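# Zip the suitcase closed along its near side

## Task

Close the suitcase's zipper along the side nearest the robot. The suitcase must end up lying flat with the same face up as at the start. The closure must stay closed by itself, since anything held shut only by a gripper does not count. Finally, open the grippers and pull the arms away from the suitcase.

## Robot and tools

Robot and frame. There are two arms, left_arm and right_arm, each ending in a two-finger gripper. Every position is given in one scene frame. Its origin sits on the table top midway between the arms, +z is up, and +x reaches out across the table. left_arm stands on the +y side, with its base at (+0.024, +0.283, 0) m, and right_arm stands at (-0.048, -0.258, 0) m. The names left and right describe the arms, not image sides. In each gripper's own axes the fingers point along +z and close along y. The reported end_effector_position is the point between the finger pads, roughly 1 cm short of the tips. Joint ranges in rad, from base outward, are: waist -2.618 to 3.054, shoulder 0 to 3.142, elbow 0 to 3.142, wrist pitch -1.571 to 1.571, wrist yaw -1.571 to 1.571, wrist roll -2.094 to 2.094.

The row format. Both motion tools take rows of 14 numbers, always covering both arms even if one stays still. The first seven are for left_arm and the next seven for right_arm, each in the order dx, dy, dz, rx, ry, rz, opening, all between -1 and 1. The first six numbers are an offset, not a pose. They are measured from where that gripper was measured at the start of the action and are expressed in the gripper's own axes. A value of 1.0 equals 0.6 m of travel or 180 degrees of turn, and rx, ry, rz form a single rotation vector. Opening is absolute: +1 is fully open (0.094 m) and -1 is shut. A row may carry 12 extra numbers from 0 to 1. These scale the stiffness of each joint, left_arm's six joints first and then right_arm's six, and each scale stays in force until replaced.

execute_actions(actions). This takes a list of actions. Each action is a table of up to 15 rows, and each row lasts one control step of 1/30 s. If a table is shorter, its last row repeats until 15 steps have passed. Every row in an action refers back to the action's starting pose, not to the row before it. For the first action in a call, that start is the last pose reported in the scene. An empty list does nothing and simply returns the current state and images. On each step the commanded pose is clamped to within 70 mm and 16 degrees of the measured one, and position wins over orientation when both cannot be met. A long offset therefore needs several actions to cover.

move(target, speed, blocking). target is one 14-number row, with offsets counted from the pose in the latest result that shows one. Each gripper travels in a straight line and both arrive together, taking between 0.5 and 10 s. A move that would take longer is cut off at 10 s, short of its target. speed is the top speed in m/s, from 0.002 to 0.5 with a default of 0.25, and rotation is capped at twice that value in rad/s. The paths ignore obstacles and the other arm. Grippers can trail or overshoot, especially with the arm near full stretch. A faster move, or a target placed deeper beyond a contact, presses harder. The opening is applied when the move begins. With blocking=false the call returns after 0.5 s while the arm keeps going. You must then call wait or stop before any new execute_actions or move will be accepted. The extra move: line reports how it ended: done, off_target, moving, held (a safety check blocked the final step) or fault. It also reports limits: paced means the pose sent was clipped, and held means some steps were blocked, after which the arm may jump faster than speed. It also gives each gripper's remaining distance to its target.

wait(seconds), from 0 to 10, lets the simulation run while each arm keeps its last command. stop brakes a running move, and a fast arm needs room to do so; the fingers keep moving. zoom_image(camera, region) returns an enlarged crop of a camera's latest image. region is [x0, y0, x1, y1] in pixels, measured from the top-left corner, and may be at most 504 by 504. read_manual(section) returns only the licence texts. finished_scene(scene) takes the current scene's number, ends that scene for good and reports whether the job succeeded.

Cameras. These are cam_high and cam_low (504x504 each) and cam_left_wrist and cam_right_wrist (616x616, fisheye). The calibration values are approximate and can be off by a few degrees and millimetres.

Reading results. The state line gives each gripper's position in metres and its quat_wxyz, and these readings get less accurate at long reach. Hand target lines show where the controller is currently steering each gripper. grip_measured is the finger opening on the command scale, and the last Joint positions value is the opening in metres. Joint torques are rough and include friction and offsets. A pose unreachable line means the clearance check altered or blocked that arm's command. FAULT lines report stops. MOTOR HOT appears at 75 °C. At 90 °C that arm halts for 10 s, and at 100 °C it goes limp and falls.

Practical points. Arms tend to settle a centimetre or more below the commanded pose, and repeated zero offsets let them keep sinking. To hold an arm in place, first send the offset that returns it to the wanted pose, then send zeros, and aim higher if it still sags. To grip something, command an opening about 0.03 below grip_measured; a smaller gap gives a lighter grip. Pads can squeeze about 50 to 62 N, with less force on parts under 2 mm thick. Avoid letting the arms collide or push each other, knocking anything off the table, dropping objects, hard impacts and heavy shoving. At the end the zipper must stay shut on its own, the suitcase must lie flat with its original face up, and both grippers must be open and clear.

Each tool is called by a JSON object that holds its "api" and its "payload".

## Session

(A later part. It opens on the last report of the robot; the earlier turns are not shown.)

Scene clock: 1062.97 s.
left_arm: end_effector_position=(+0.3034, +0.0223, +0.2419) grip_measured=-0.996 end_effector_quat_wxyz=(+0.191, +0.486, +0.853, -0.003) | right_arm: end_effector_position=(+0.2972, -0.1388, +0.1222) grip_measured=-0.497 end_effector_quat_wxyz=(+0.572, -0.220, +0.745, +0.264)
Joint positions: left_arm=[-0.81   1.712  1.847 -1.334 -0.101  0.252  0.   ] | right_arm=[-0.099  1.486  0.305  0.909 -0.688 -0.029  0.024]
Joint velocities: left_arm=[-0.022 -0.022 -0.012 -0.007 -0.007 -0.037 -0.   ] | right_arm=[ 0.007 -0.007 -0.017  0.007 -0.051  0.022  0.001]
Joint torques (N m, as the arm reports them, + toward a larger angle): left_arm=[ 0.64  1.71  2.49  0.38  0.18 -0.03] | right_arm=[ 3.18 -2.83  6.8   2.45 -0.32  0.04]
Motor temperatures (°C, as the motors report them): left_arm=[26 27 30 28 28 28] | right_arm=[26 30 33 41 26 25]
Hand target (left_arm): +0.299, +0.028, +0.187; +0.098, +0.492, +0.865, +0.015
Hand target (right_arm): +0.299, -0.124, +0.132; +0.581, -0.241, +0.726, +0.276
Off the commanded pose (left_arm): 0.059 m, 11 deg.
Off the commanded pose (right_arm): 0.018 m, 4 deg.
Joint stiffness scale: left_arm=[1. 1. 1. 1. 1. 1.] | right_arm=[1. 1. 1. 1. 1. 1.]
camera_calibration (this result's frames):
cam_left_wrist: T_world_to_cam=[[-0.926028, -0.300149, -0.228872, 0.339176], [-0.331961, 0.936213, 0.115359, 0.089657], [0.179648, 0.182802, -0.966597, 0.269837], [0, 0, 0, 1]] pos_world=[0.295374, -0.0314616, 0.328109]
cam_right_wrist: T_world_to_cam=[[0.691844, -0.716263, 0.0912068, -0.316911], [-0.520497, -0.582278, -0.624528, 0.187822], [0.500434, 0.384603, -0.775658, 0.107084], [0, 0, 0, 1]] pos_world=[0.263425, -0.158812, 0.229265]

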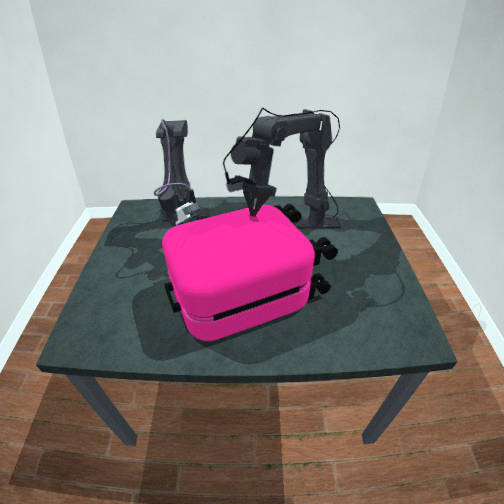

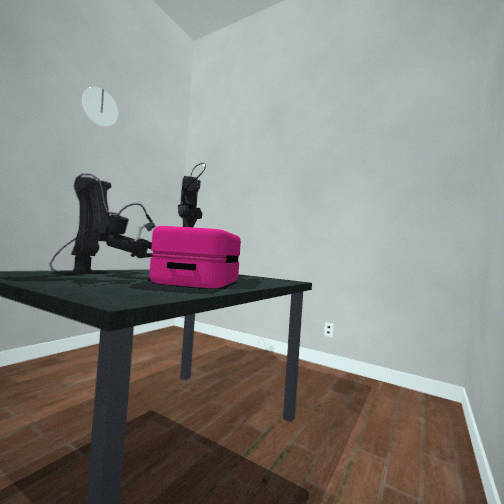

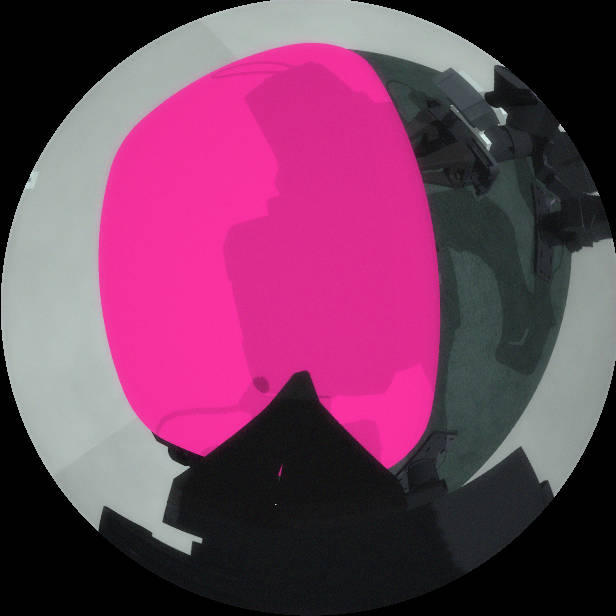

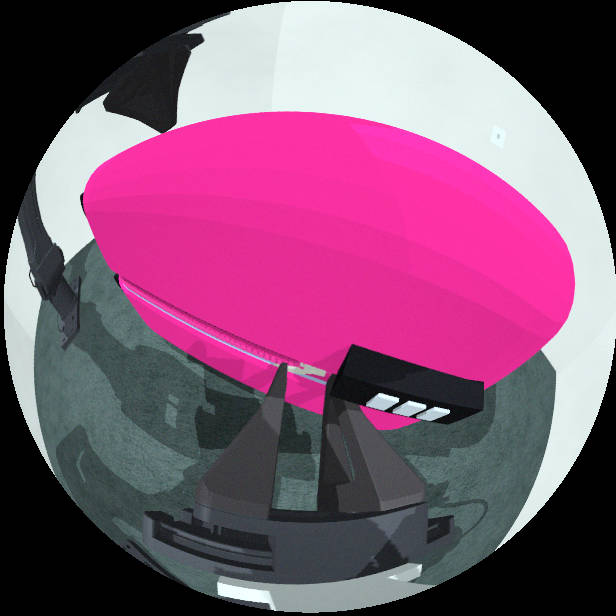

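{"api": "execute_actions", "payload": {"actions": [[[0.035,-0.017,0.09,0.021,0.058,0.002,-1,-0.018,0.03,0.018,-0.03,-0.010,-0.035,-0.5]],[[0.035,-0.017,0.09,0.021,0.058,0.002,-1,-0.018,0.045,0.022,-0.045,-0.010,-0.02,-0.5]],[[0.035,-0.017,0.09,0.021,0.058,0.002,-1,-0.018,0.06,0.027,-0.06,-0.009,-0.018,-0.5]]]}}

{"api": "zoom_image", "payload": {"camera": "cam_right_wrist", "region": [220, 310, 400, 430]}}

Scene clock: 1071.13 s.
left_arm: end_effector_position=(+0.3037, +0.0224, +0.2415) grip_measured=-0.996 end_effector_quat_wxyz=(+0.191, +0.486, +0.853, -0.002) | right_arm: end_effector_position=(+0.2951, -0.1351, +0.1201) grip_measured=-0.497 end_effector_quat_wxyz=(+0.582, -0.267, +0.730, +0.242)
Joint positions: left_arm=[-0.81   1.713  1.847 -1.334 -0.101  0.252  0.   ] | right_arm=[-0.097  1.5    0.305  0.919 -0.71  -0.138  0.024]
Joint velocities: left_arm=[-0.002 -0.017 -0.012  0.022  0.037 -0.037 -0.001] | right_arm=[ 0.022 -0.007  0.002 -0.037  0.007 -0.037 -0.001]
Joint torques (N m, as the arm reports them, + toward a larger angle): left_arm=[ 0.63  1.82  2.64  0.39  0.13 -0.06] | right_arm=[ 4.73 -2.41  8.67  1.94 -1.74 -0.12]
Motor temperatures (°C, as the motors report them): left_arm=[26 27 30 28 28 28] | right_arm=[27 30 33 41 26 25]
Hand target (left_arm): +0.299, +0.028, +0.187; +0.097, +0.492, +0.865, +0.015
Hand target (right_arm): +0.282, -0.101, +0.129; +0.569, -0.326, +0.693, +0.300
Off the commanded pose (left_arm): 0.059 m, 11 deg.
Off the commanded pose (right_arm): 0.040 m, 11 deg.
Joint stiffness scale: left_arm=[1. 1. 1. 1. 1. 1.] | right_arm=[1. 1. 1. 1. 1. 1.]
camera_calibration (this result's frames):
cam_left_wrist: T_world_to_cam=[[-0.925996, -0.300386, -0.228692, 0.339277], [-0.332385, 0.935916, 0.11654, 0.0895846], [0.17903, 0.183929, -0.966498, 0.269528], [0, 0, 0, 1]] pos_world=[0.295693, -0.0315036, 0.327648]
cam_right_wrist: T_world_to_cam=[[0.714328, -0.673504, 0.190072, -0.325319], [-0.450603, -0.65047, -0.611429, 0.156163], [0.535436, 0.351114, -0.768132, 0.0893023], [0, 0, 0, 1]] pos_world=[0.254937, -0.148879, 0.225913]

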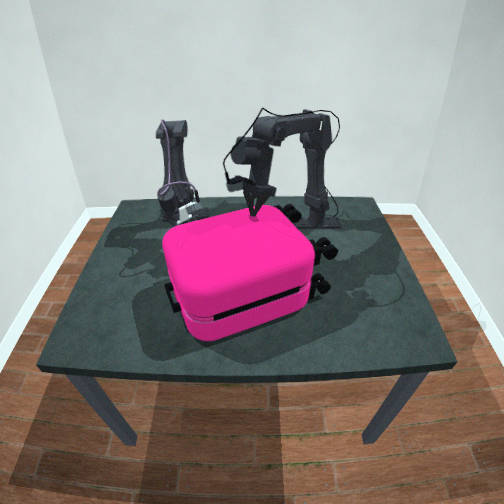

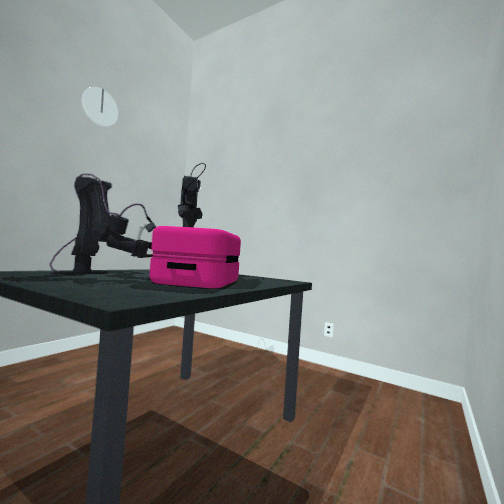

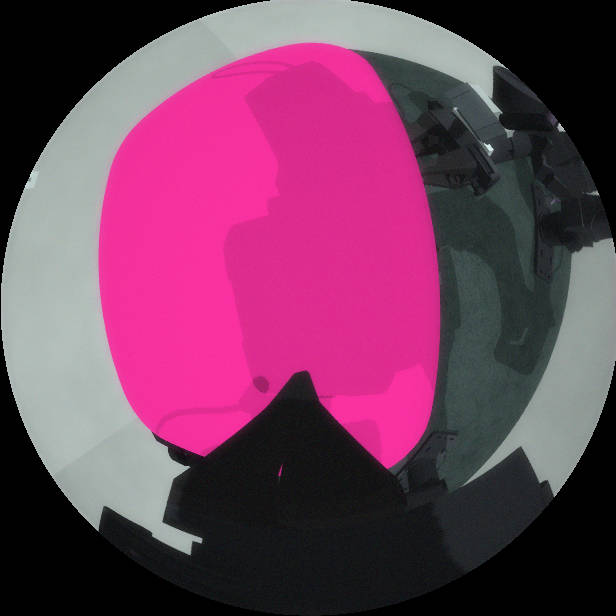

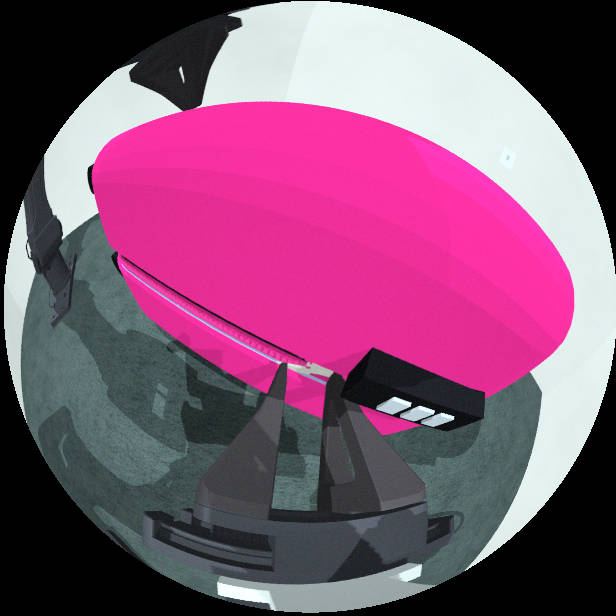

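Region (220, 310, 400, 430) of cam_right_wrist's 616x616 image, scaled by 2.800, with more detail than that image has.

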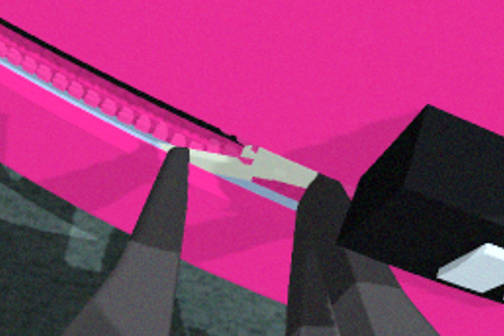

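{"api": "execute_actions", "payload": {"actions": [[[0.035,-0.017,0.09,0.021,0.058,0.002,-1,-0.018,0.075,0.035,-0.075,-0.009,-0.014,-0.5]],[[0.035,-0.017,0.09,0.021,0.058,0.002,-1,-0.018,0.09,0.045,-0.085,-0.009,-0.014,-0.5]],[[0.035,-0.017,0.09,0.021,0.058,0.002,-1,-0.018,0.09,0.05,-0.085,-0.009,-0.014,-0.5]]]}}

{"api": "zoom_image", "payload": {"camera": "cam_right_wrist", "region": [220, 310, 400, 430]}}

Scene clock: 1076.73 s.
left_arm: end_effector_position=(+0.3174, +0.0388, +0.2416) grip_measured=-0.996 end_effector_quat_wxyz=(+0.195, +0.468, +0.861, +0.029) | right_arm: end_effector_position=(+0.3064, -0.1183, +0.1191) grip_measured=-0.497 end_effector_quat_wxyz=(+0.582, -0.305, +0.711, +0.251)
Joint positions: left_arm=[-0.781  1.715  1.847 -1.338 -0.16   0.252  0.   ] | right_arm=[-0.063  1.594  0.375  0.947 -0.745 -0.185  0.024]
Joint velocities: left_arm=[-0.002  0.002  0.007  0.007 -0.007  0.022 -0.002] | right_arm=[ 0.002  0.007  0.012 -0.007 -0.037 -0.007 -0.001]
Joint torques (N m, as the arm reports them, + toward a larger angle): left_arm=[ 0.15  1.48  2.42  0.39  0.43 -0.07] | right_arm=[ 7.16 -3.    8.2   1.74 -2.07 -0.09]
Motor temperatures (°C, as the motors report them): left_arm=[26 27 30 28 28 28] | right_arm=[27 30 33 41 26 25]
Hand target (left_arm): +0.308, +0.038, +0.187; +0.100, +0.480, +0.871, +0.032
Hand target (right_arm): +0.281, -0.072, +0.124; +0.553, -0.375, +0.667, +0.330
Off the commanded pose (left_arm): 0.059 m, 11 deg.
Off the commanded pose (right_arm): 0.057 m, 14 deg.
Joint stiffness scale: left_arm=[1. 1. 1. 1. 1. 1.] | right_arm=[1. 1. 1. 1. 1. 1.]
camera_calibration (this result's frames):
cam_left_wrist: T_world_to_cam=[[-0.901537, -0.334965, -0.273916, 0.361462], [-0.382972, 0.912342, 0.144791, 0.08889], [0.201405, 0.235437, -0.950792, 0.251188], [0, 0, 0, 1]] pos_world=[0.309323, -0.0191598, 0.324967]
cam_right_wrist: T_world_to_cam=[[0.756211, -0.612257, 0.230836, -0.33235], [-0.377183, -0.696159, -0.610815, 0.143632], [0.534675, 0.374838, -0.757377, 0.0783443], [0, 0, 0, 1]] pos_world=[0.263613, -0.132859, 0.223787]

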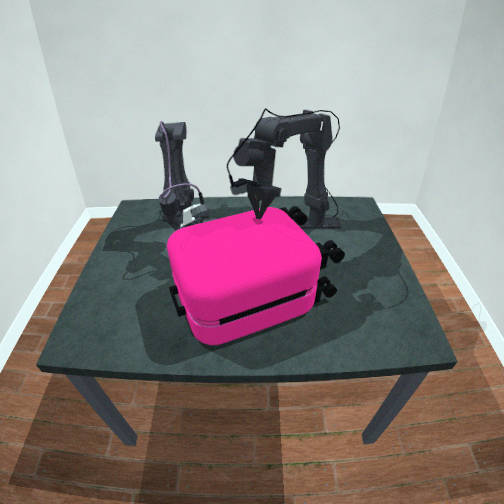

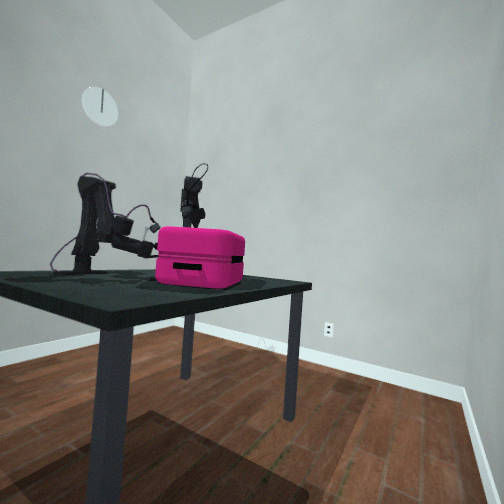

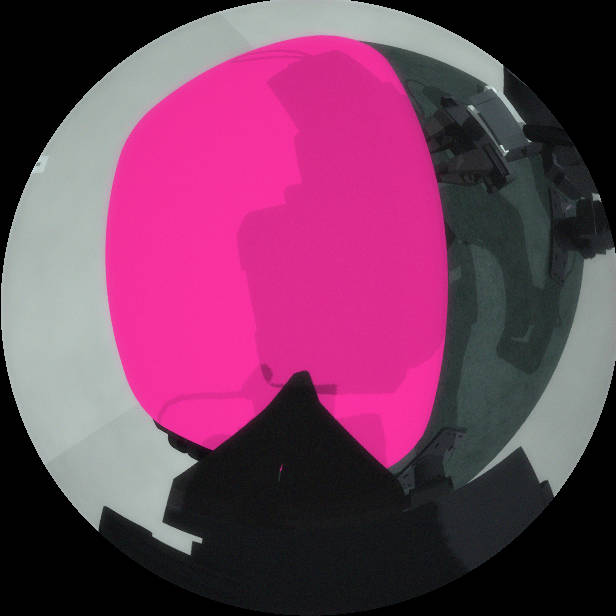

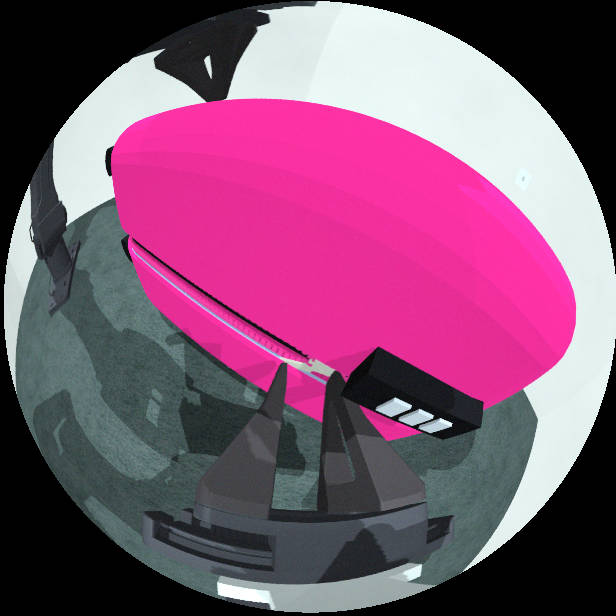

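Region (220, 310, 400, 430) of cam_right_wrist's 616x616 image, scaled by 2.800, with more detail than that image has.

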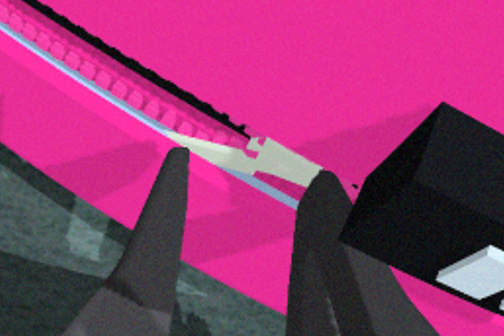

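{"api": "execute_actions", "payload": {"actions": [[[0.035,-0.017,0.09,0.021,0.058,0.002,-1,-0.018,0.03,0.015,-0.03,-0.009,-0.005,-0.5]],[[0.02,-0.009,0.05,0.012,0.033,0.002,-1,-0.018,0.0,0.0,0,-0.009,0,-0.5]]]}}

{"api": "zoom_image", "payload": {"camera": "cam_right_wrist", "region": [100, 220, 400, 430]}}

Scene clock: 1090.73 s.
left_arm: end_effector_position=(+0.3177, +0.0392, +0.2422) grip_measured=-0.996 end_effector_quat_wxyz=(+0.195, +0.468, +0.862, +0.030) | right_arm: end_effector_position=(+0.3078, -0.1206, +0.1195) grip_measured=-0.498 end_effector_quat_wxyz=(+0.581, -0.296, +0.715, +0.253)
Joint positions: left_arm=[-0.78   1.715  1.85  -1.34  -0.16   0.252  0.   ] | right_arm=[-0.068  1.594  0.375  0.95  -0.741 -0.167  0.024]
Joint velocities: left_arm=[ 0.007  0.002 -0.007 -0.007 -0.022 -0.051 -0.002] | right_arm=[-0.017 -0.002  0.007 -0.051  0.081 -0.037  0.   ]
Joint torques (N m, as the arm reports them, + toward a larger angle): left_arm=[ 0.71 -2.22  4.12  0.57  0.06  0.  ] | right_arm=[ 0.59 -6.5   5.15  2.06 -0.19  0.08]
Motor temperatures (°C, as the motors report them): left_arm=[26 27 30 28 28 28] | right_arm=[27 30 33 40 28 25]
Hand target (left_arm): +0.317, +0.043, +0.210; +0.141, +0.472, +0.870, +0.039
Hand target (right_arm): +0.308, -0.118, +0.130; +0.592, -0.301, +0.703, +0.254
Off the commanded pose (left_arm): 0.033 m, 6 deg.
Off the commanded pose (right_arm): 0.011 m, 2 deg.
Joint stiffness scale: left_arm=[1. 1. 1. 1. 1. 1.] | right_arm=[1. 1. 1. 1. 1. 1.]
camera_calibration (this result's frames):
cam_left_wrist: T_world_to_cam=[[-0.901003, -0.336142, -0.27423, 0.36193], [-0.384095, 0.91198, 0.144096, 0.089111], [0.201655, 0.235161, -0.950807, 0.251561], [0, 0, 0, 1]] pos_world=[0.309599, -0.0187648, 0.325598]
cam_right_wrist: T_world_to_cam=[[0.750478, -0.62456, 0.21612, -0.332873], [-0.39242, -0.684236, -0.614677, 0.149349], [0.53178, 0.376491, -0.758594, 0.0799922], [0, 0, 0, 1]] pos_world=[0.265883, -0.135826, 0.224423]

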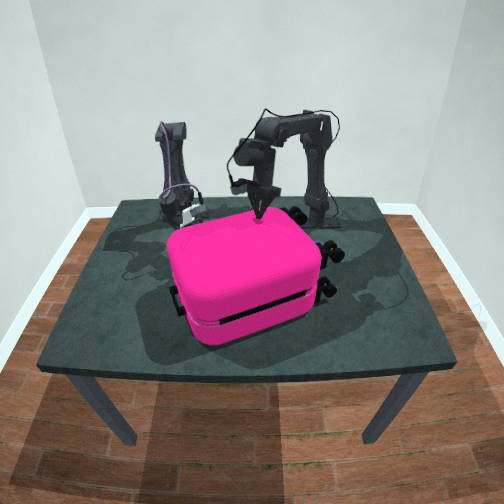

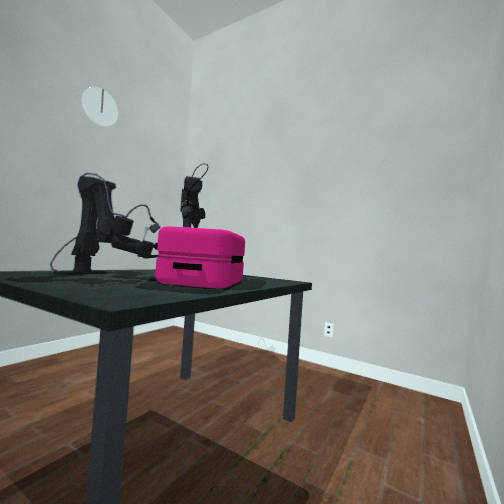

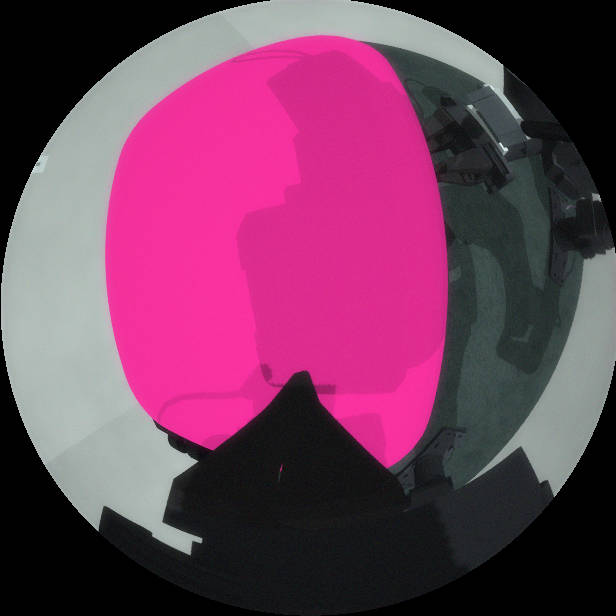

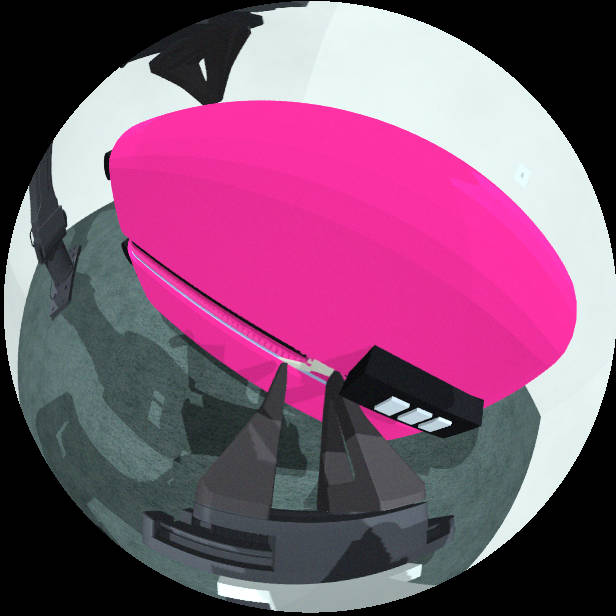

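Region (100, 220, 400, 430) of cam_right_wrist's 616x616 image, scaled by 1.680, with more detail than that image has; it fills the top 353 rows of this view, and the rest is white.

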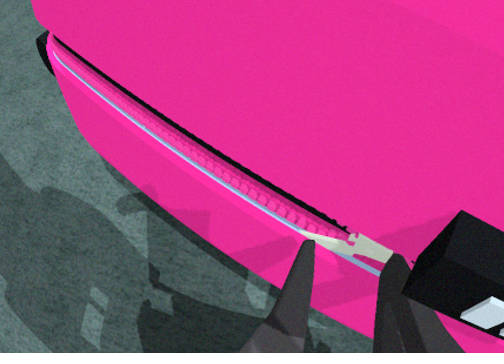

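{"api": "move", "payload": {"target": [0.02,-0.009,0.05,0.012,0.033,0.002,-1,-0.018,-0.005,-0.085,0.09,-0.009,0.03,-0.5], "speed": 0.08}}

{"api": "move", "payload": {"target": [0.02,-0.009,0.05,0.012,0.033,0.002,-1,-0.015,0,0,0,0,-0.5,-0.7], "speed": 0.4}}

Scene clock: 1148.17 s.
left_arm: end_effector_position=(+0.3176, +0.0392, +0.2433) grip_measured=-0.996 end_effector_quat_wxyz=(+0.197, +0.467, +0.861, +0.029) | right_arm: end_effector_position=(+0.2800, -0.1600, +0.1359) grip_measured=-0.498 end_effector_quat_wxyz=(+0.611, -0.172, +0.752, +0.181)
Joint positions: left_arm=[-0.78   1.714  1.851 -1.34  -0.16   0.252  0.   ] | right_arm=[-0.051  1.241  0.183  0.847 -0.443 -0.029  0.024]
Joint velocities: left_arm=[-0.007  0.002  0.002 -0.11  -0.051 -0.022 -0.001] | right_arm=[-0.012  0.002 -0.012 -0.095 -0.007 -0.051 -0.001]
Joint torques (N m, as the arm reports them, + toward a larger angle): left_arm=[ 0.7  -2.07  4.18  0.56  0.07  0.  ] | right_arm=[ 1.13 -5.32  4.74  1.99  0.01  0.07]
Motor temperatures (°C, as the motors report them): left_arm=[26 27 30 28 28 28] | right_arm=[27 31 32 40 26 25]
Hand target (left_arm): +0.317, +0.043, +0.211; +0.142, +0.472, +0.870, +0.039
Hand target (right_arm): +0.277, -0.157, +0.141; +0.617, -0.173, +0.746, +0.182
Off the commanded pose (left_arm): 0.034 m, 7 deg.
Off the commanded pose (right_arm): 0.006 m, 1 deg.
Joint stiffness scale: left_arm=[1. 1. 1. 1. 1. 1.] | right_arm=[1. 1. 1. 1. 1. 1.]
move: off_target (left_arm)
camera_calibration (this result's frames):
cam_left_wrist: T_world_to_cam=[[-0.900516, -0.336674, -0.275174, 0.362271], [-0.384246, 0.912373, 0.141177, 0.0897082], [0.203531, 0.232867, -0.950972, 0.252183], [0, 0, 0, 1]] pos_world=[0.309374, -0.0186052, 0.326842]
cam_right_wrist: T_world_to_cam=[[0.536412, -0.826051, 0.172919, -0.306604], [-0.585933, -0.511977, -0.628142, 0.205142], [0.607408, 0.235624, -0.758642, 0.078358], [0, 0, 0, 1]] pos_world=[0.23707, -0.166705, 0.241322]

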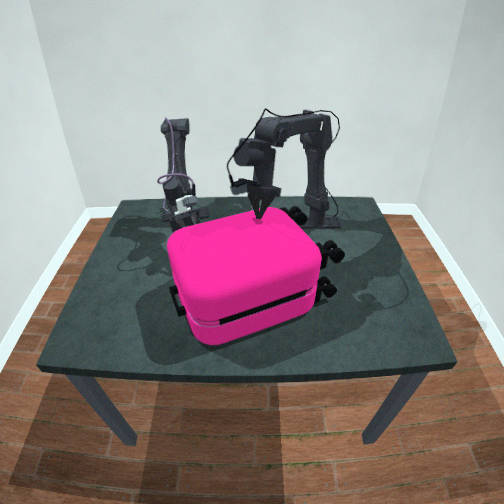

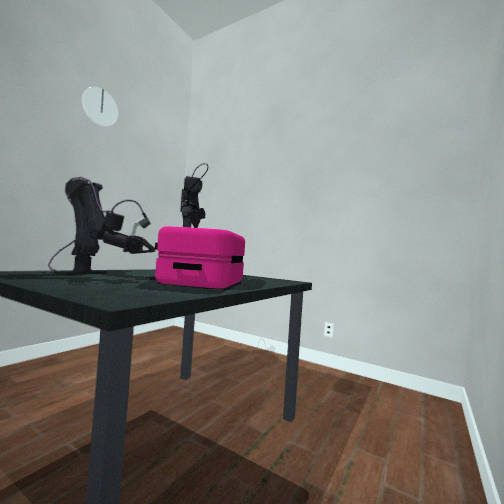

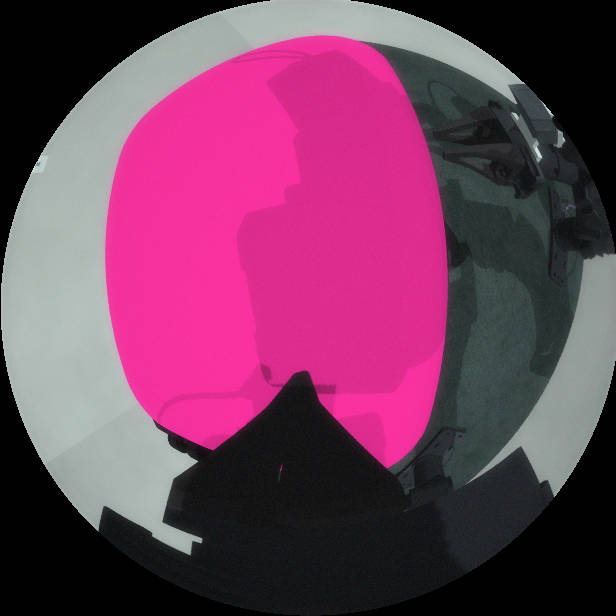

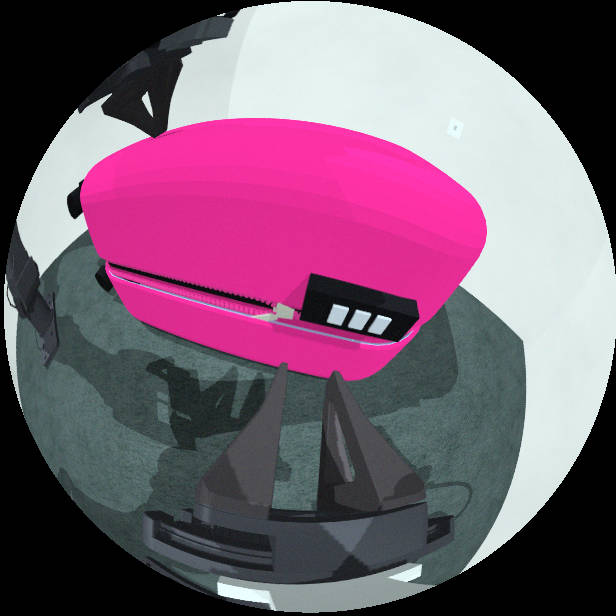

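Scene clock: 1150.80 s.
left_arm: end_effector_position=(+0.3176, +0.0392, +0.2433) grip_measured=-0.996 end_effector_quat_wxyz=(+0.197, +0.467, +0.861, +0.029) | right_arm: end_effector_position=(+0.2765, -0.1602, +0.1270) grip_measured=-0.697 end_effector_quat_wxyz=(-0.549, +0.660, -0.422, +0.289)
Joint positions: left_arm=[-0.78   1.714  1.851 -1.34  -0.16   0.252  0.   ] | right_arm=[-0.051  1.226  0.183  0.786 -0.443 -1.599  0.014]
Joint velocities: left_arm=[ 0.012 -0.002 -0.007 -0.066  0.022 -0.007  0.001] | right_arm=[ 0.007  0.012  0.022 -0.007  0.051  0.037  0.   ]
Joint torques (N m, as the arm reports them, + toward a larger angle): left_arm=[ 0.81 -2.16  4.34  0.55  0.06 -0.01] | right_arm=[ 0.21 -5.14  8.16  1.92 -0.05  0.04]
Motor temperatures (°C, as the motors report them): left_arm=[26 27 30 28 28 28] | right_arm=[27 31 32 40 26 25]
Hand target (left_arm): +0.317, +0.043, +0.212; +0.143, +0.471, +0.869, +0.038
Hand target (right_arm): +0.281, -0.159, +0.145; -0.560, +0.653, -0.410, +0.304
Off the commanded pose (left_arm): 0.033 m, 6 deg.
Off the commanded pose (right_arm): 0.018 m, 3 deg.
Joint stiffness scale: left_arm=[1. 1. 1. 1. 1. 1.] | right_arm=[1. 1. 1. 1. 1. 1.]
move: off_target (left_arm, right_arm)
camera_calibration (this result's frames):
cam_left_wrist: T_world_to_cam=[[-0.900516, -0.336674, -0.275174, 0.362271], [-0.384246, 0.912373, 0.141177, 0.0897082], [0.203531, 0.232867, -0.950972, 0.252183], [0, 0, 0, 1]] pos_world=[0.309374, -0.0186052, 0.326842]
cam_right_wrist: T_world_to_cam=[[0.14089, 0.265186, 0.953848, -0.118396], [-0.126293, -0.950773, 0.282985, -0.115704], [0.981937, -0.160334, -0.100463, -0.176812], [0, 0, 0, 1]] pos_world=[0.175687, -0.106961, 0.127911]

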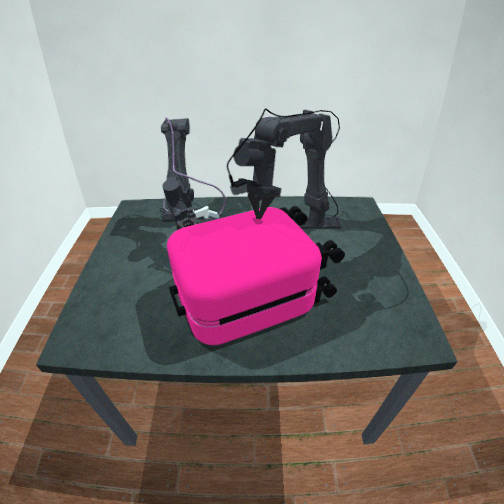

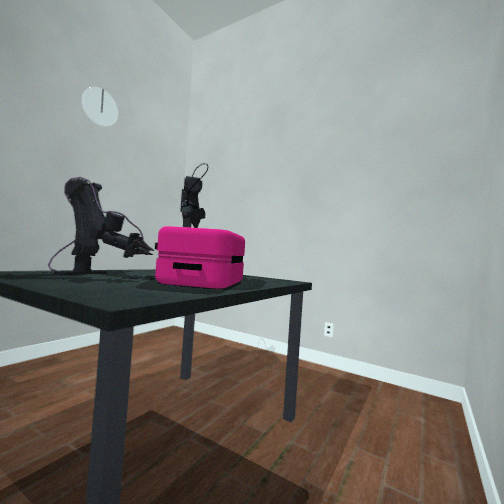

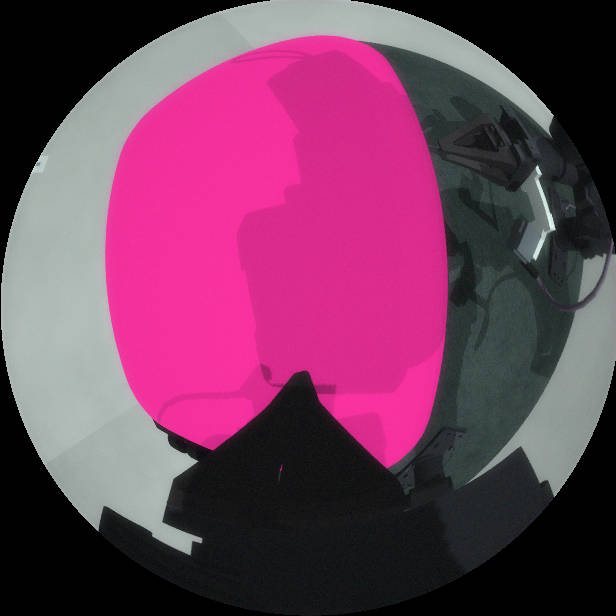

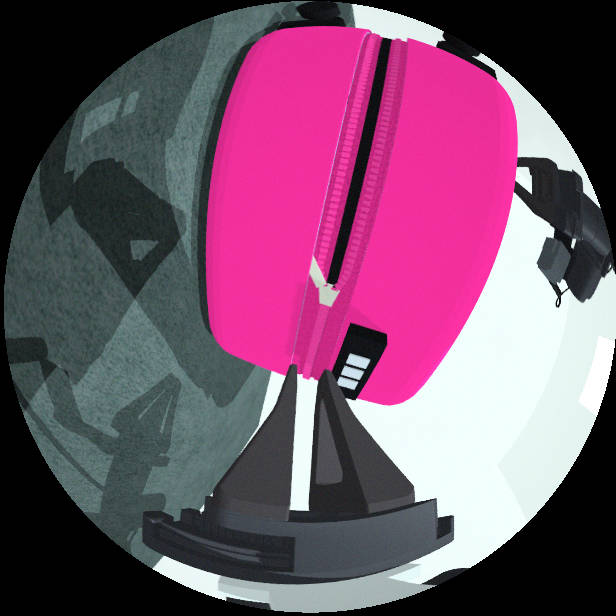

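{"api": "zoom_image", "payload": {"camera": "cam_right_wrist", "region": [270, 210, 400, 380]}}

Region (270, 210, 400, 380) of cam_right_wrist's 616x616 image, scaled by 2.965, with more detail than that image has; it fills the left 385 columns of this view, and the rest is white.

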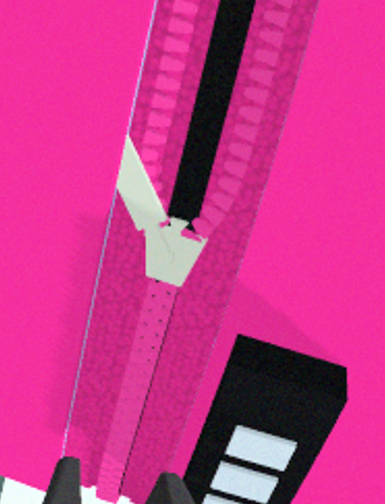

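{"api": "execute_actions", "payload": {"actions": [[[0.035,-0.017,0.09,0.021,0.058,0.002,-1,0,-0.03,0.005,0,0,0,-0.7]],[[0.045,-0.02,0.11,0.025,0.07,0.002,-1,0,-0.015,0.002,0,0,0,-0.7]],[[0.045,-0.02,0.11,0.025,0.07,0.002,-1,0,-0.015,0.002,0,0,0,-0.7]]]}}

{"api": "zoom_image", "payload": {"camera": "cam_right_wrist", "region": [270, 210, 400, 380]}}

Scene clock: 1167.50 s.
left_arm: end_effector_position=(+0.3178, +0.0394, +0.2407) grip_measured=-0.996 end_effector_quat_wxyz=(+0.191, +0.467, +0.863, +0.025) | right_arm: end_effector_position=(+0.2731, -0.1612, +0.1096) grip_measured=-0.697 end_effector_quat_wxyz=(-0.518, +0.679, -0.453, +0.253)
Joint positions: left_arm=[-0.774  1.719  1.851 -1.343 -0.148  0.252  0.   ] | right_arm=[-0.051  1.199  0.222  0.6   -0.438 -1.604  0.014]
Joint velocities: left_arm=[-0.012  0.007 -0.007  0.037 -0.037 -0.037 -0.   ] | right_arm=[-0.007  0.002  0.012 -0.037 -0.051 -0.007 -0.   ]
Joint torques (N m, as the arm reports them, + toward a larger angle): left_arm=[ 1.37  2.81  0.69  0.31  0.11 -0.07] | right_arm=[ 0.42 -4.52  8.63  1.85 -0.06  0.03]
Motor temperatures (°C, as the motors report them): left_arm=[26 27 30 28 28 28] | right_arm=[26 31 33 40 25 25]
Hand target (left_arm): +0.313, +0.051, +0.175; +0.078, +0.470, +0.878, +0.046
Hand target (right_arm): +0.279, -0.160, +0.126; -0.528, +0.673, -0.444, +0.266
Off the commanded pose (left_arm): 0.072 m, 13 deg.
Off the commanded pose (right_arm): 0.017 m, 2 deg.
Joint stiffness scale: left_arm=[1. 1. 1. 1. 1. 1.] | right_arm=[1. 1. 1. 1. 1. 1.]
camera_calibration (this result's frames):
cam_left_wrist: T_world_to_cam=[[-0.903523, -0.338931, -0.262242, 0.359724], [-0.384131, 0.91182, 0.145008, 0.0889677], [0.18997, 0.231754, -0.954045, 0.254686], [0, 0, 0, 1]] pos_world=[0.310811, -0.0182253, 0.324416]
cam_right_wrist: T_world_to_cam=[[0.253467, 0.276838, 0.926885, -0.126945], [-0.0943203, -0.946536, 0.3085, -0.123015], [0.962735, -0.165619, -0.213804, -0.158546], [0, 0, 0, 1]] pos_world=[0.173212, -0.107553, 0.121716]

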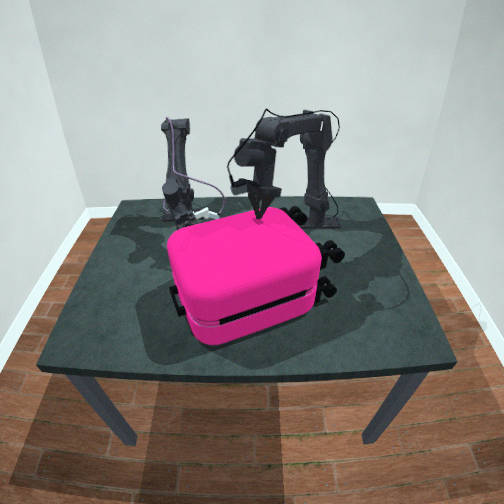

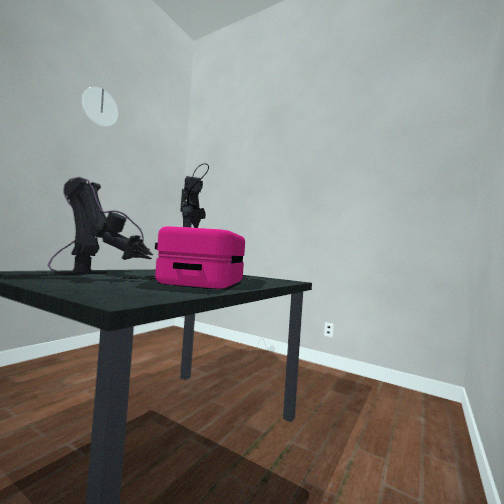

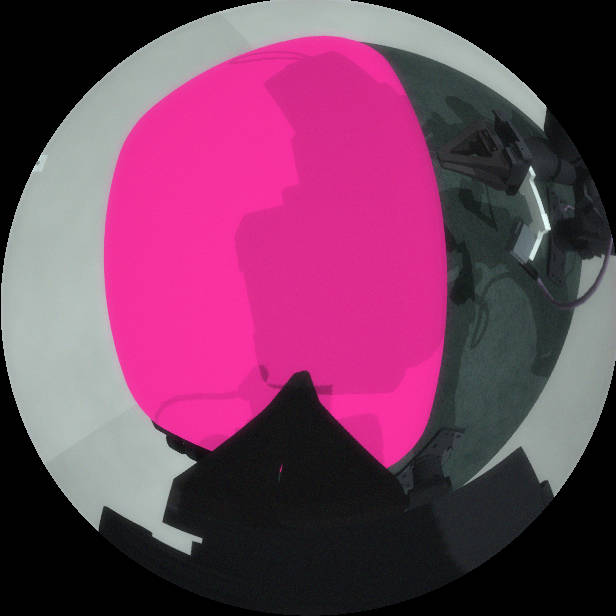

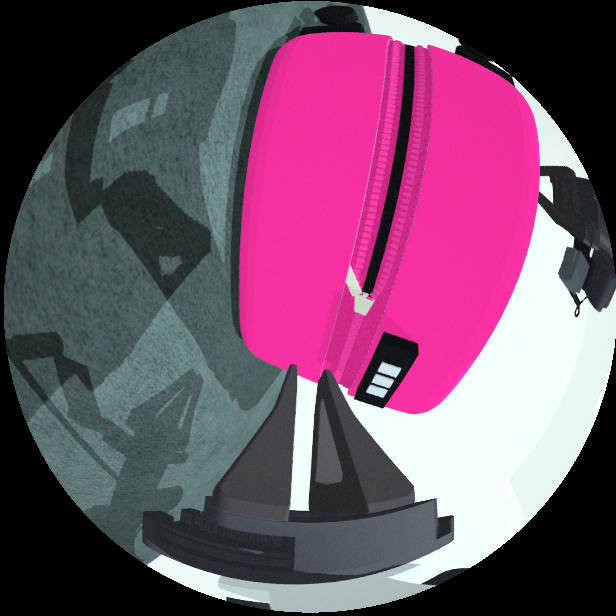

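Region (270, 210, 400, 380) of cam_right_wrist's 616x616 image, scaled by 2.965, with more detail than that image has; it fills the left 385 columns of this view, and the rest is white.

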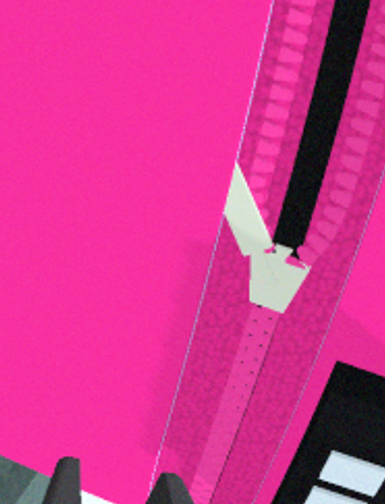

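{"api": "move", "payload": {"target": [0.02,-0.009,0.05,0.012,0.033,0.002,-1,-0.0315,-0.05,0.0355,0.088,0.05,-0.03,-0.68], "speed": 0.08}}

{"api": "zoom_image", "payload": {"camera": "cam_right_wrist", "region": [240, 260, 400, 420]}}

Scene clock: 1263.23 s.
left_arm: end_effector_position=(+0.3178, +0.0393, +0.2435) grip_measured=-0.996 end_effector_quat_wxyz=(+0.195, +0.466, +0.863, +0.024) | right_arm: end_effector_position=(+0.2944, -0.1340, +0.1358) grip_measured=-0.683 end_effector_quat_wxyz=(+0.561, -0.598, +0.421, -0.388)
Joint positions: left_arm=[-0.774  1.715  1.856 -1.343 -0.148  0.252  0.   ] | right_arm=[ 0.224  1.536  0.155  1.311 -0.015 -1.564  0.015]
Joint velocities: left_arm=[-0.012 -0.012 -0.012  0.022  0.022 -0.022 -0.   ] | right_arm=[-0.002 -0.002  0.017  0.007 -0.022  0.081 -0.   ]
Joint torques (N m, as the arm reports them, + toward a larger angle): left_arm=[ 0.72 -1.88  3.85  0.56  0.07  0.02] | right_arm=[ 1.14 -3.02  2.79  2.37  0.11  0.04]
Motor temperatures (°C, as the motors report them): left_arm=[26 27 30 28 28 28] | right_arm=[26 31 34 40 25 25]
Hand target (left_arm): +0.317, +0.043, +0.209; +0.137, +0.471, +0.871, +0.034
Hand target (right_arm): +0.291, -0.132, +0.133; +0.561, -0.598, +0.422, -0.386
Off the commanded pose (left_arm): 0.036 m, 7 deg.
Off the commanded pose (right_arm): 0.004 m, 0 deg.
Joint stiffness scale: left_arm=[1. 1. 1. 1. 1. 1.] | right_arm=[1. 1. 1. 1. 1. 1.]
move: off_target (left_arm)
camera_calibration (this result's frames):
cam_left_wrist: T_world_to_cam=[[-0.902056, -0.340122, -0.265729, 0.360808], [-0.384637, 0.912788, 0.137376, 0.0906556], [0.19583, 0.22613, -0.95421, 0.255864], [0, 0, 0, 1]] pos_world=[0.310233, -0.0178888, 0.327571]
cam_right_wrist: T_world_to_cam=[[0.00907559, 0.254071, 0.967143, -0.100719], [-0.31758, -0.916377, 0.243715, -0.0247761], [0.948188, -0.309357, 0.0723712, -0.222794], [0, 0, 0, 1]] pos_world=[0.204296, -0.0660373, 0.119571]

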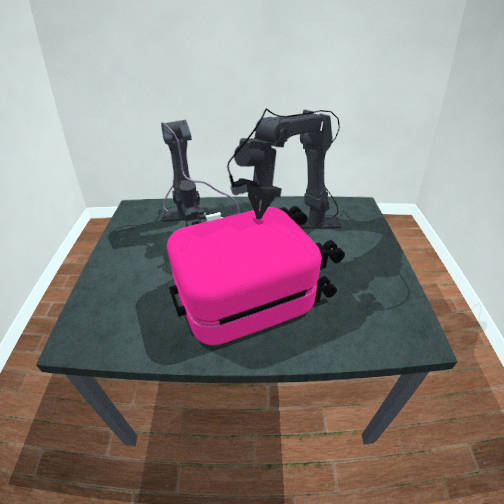

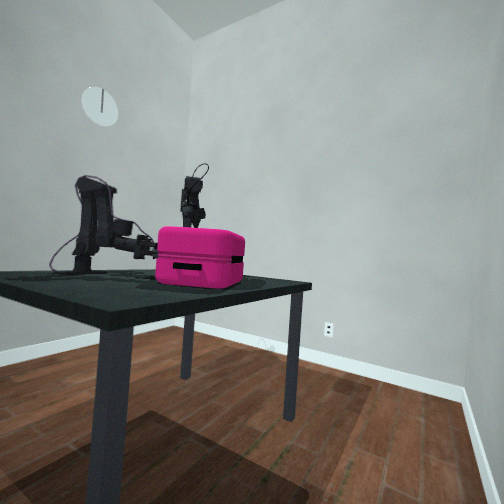

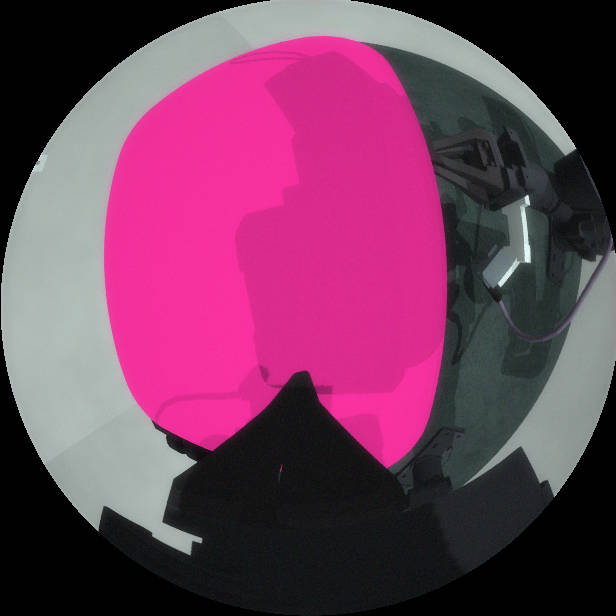

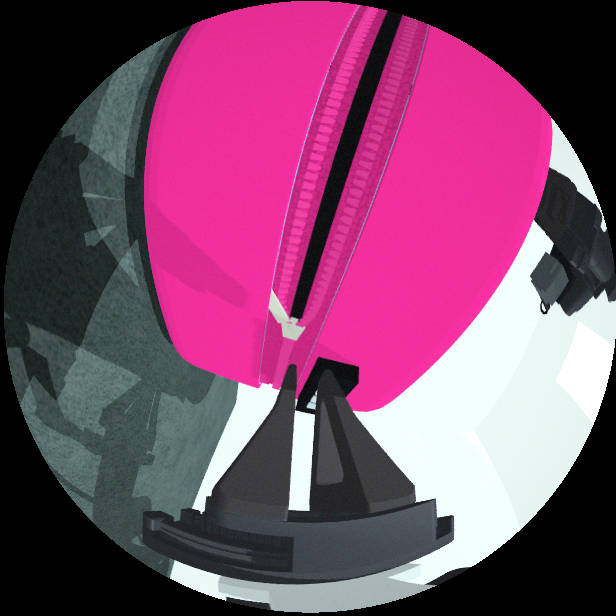

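Region (240, 260, 400, 420) of cam_right_wrist's 616x616 image, scaled by 3.150, with more detail than that image has.

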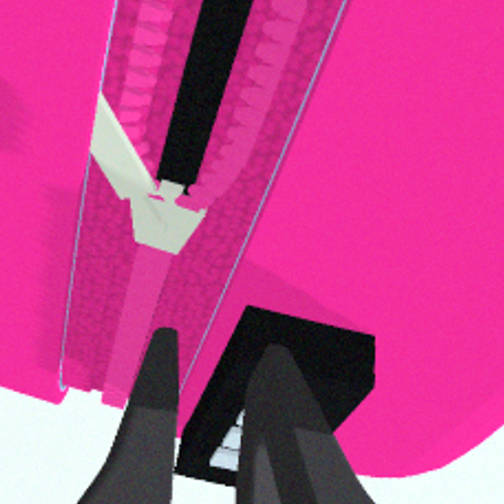

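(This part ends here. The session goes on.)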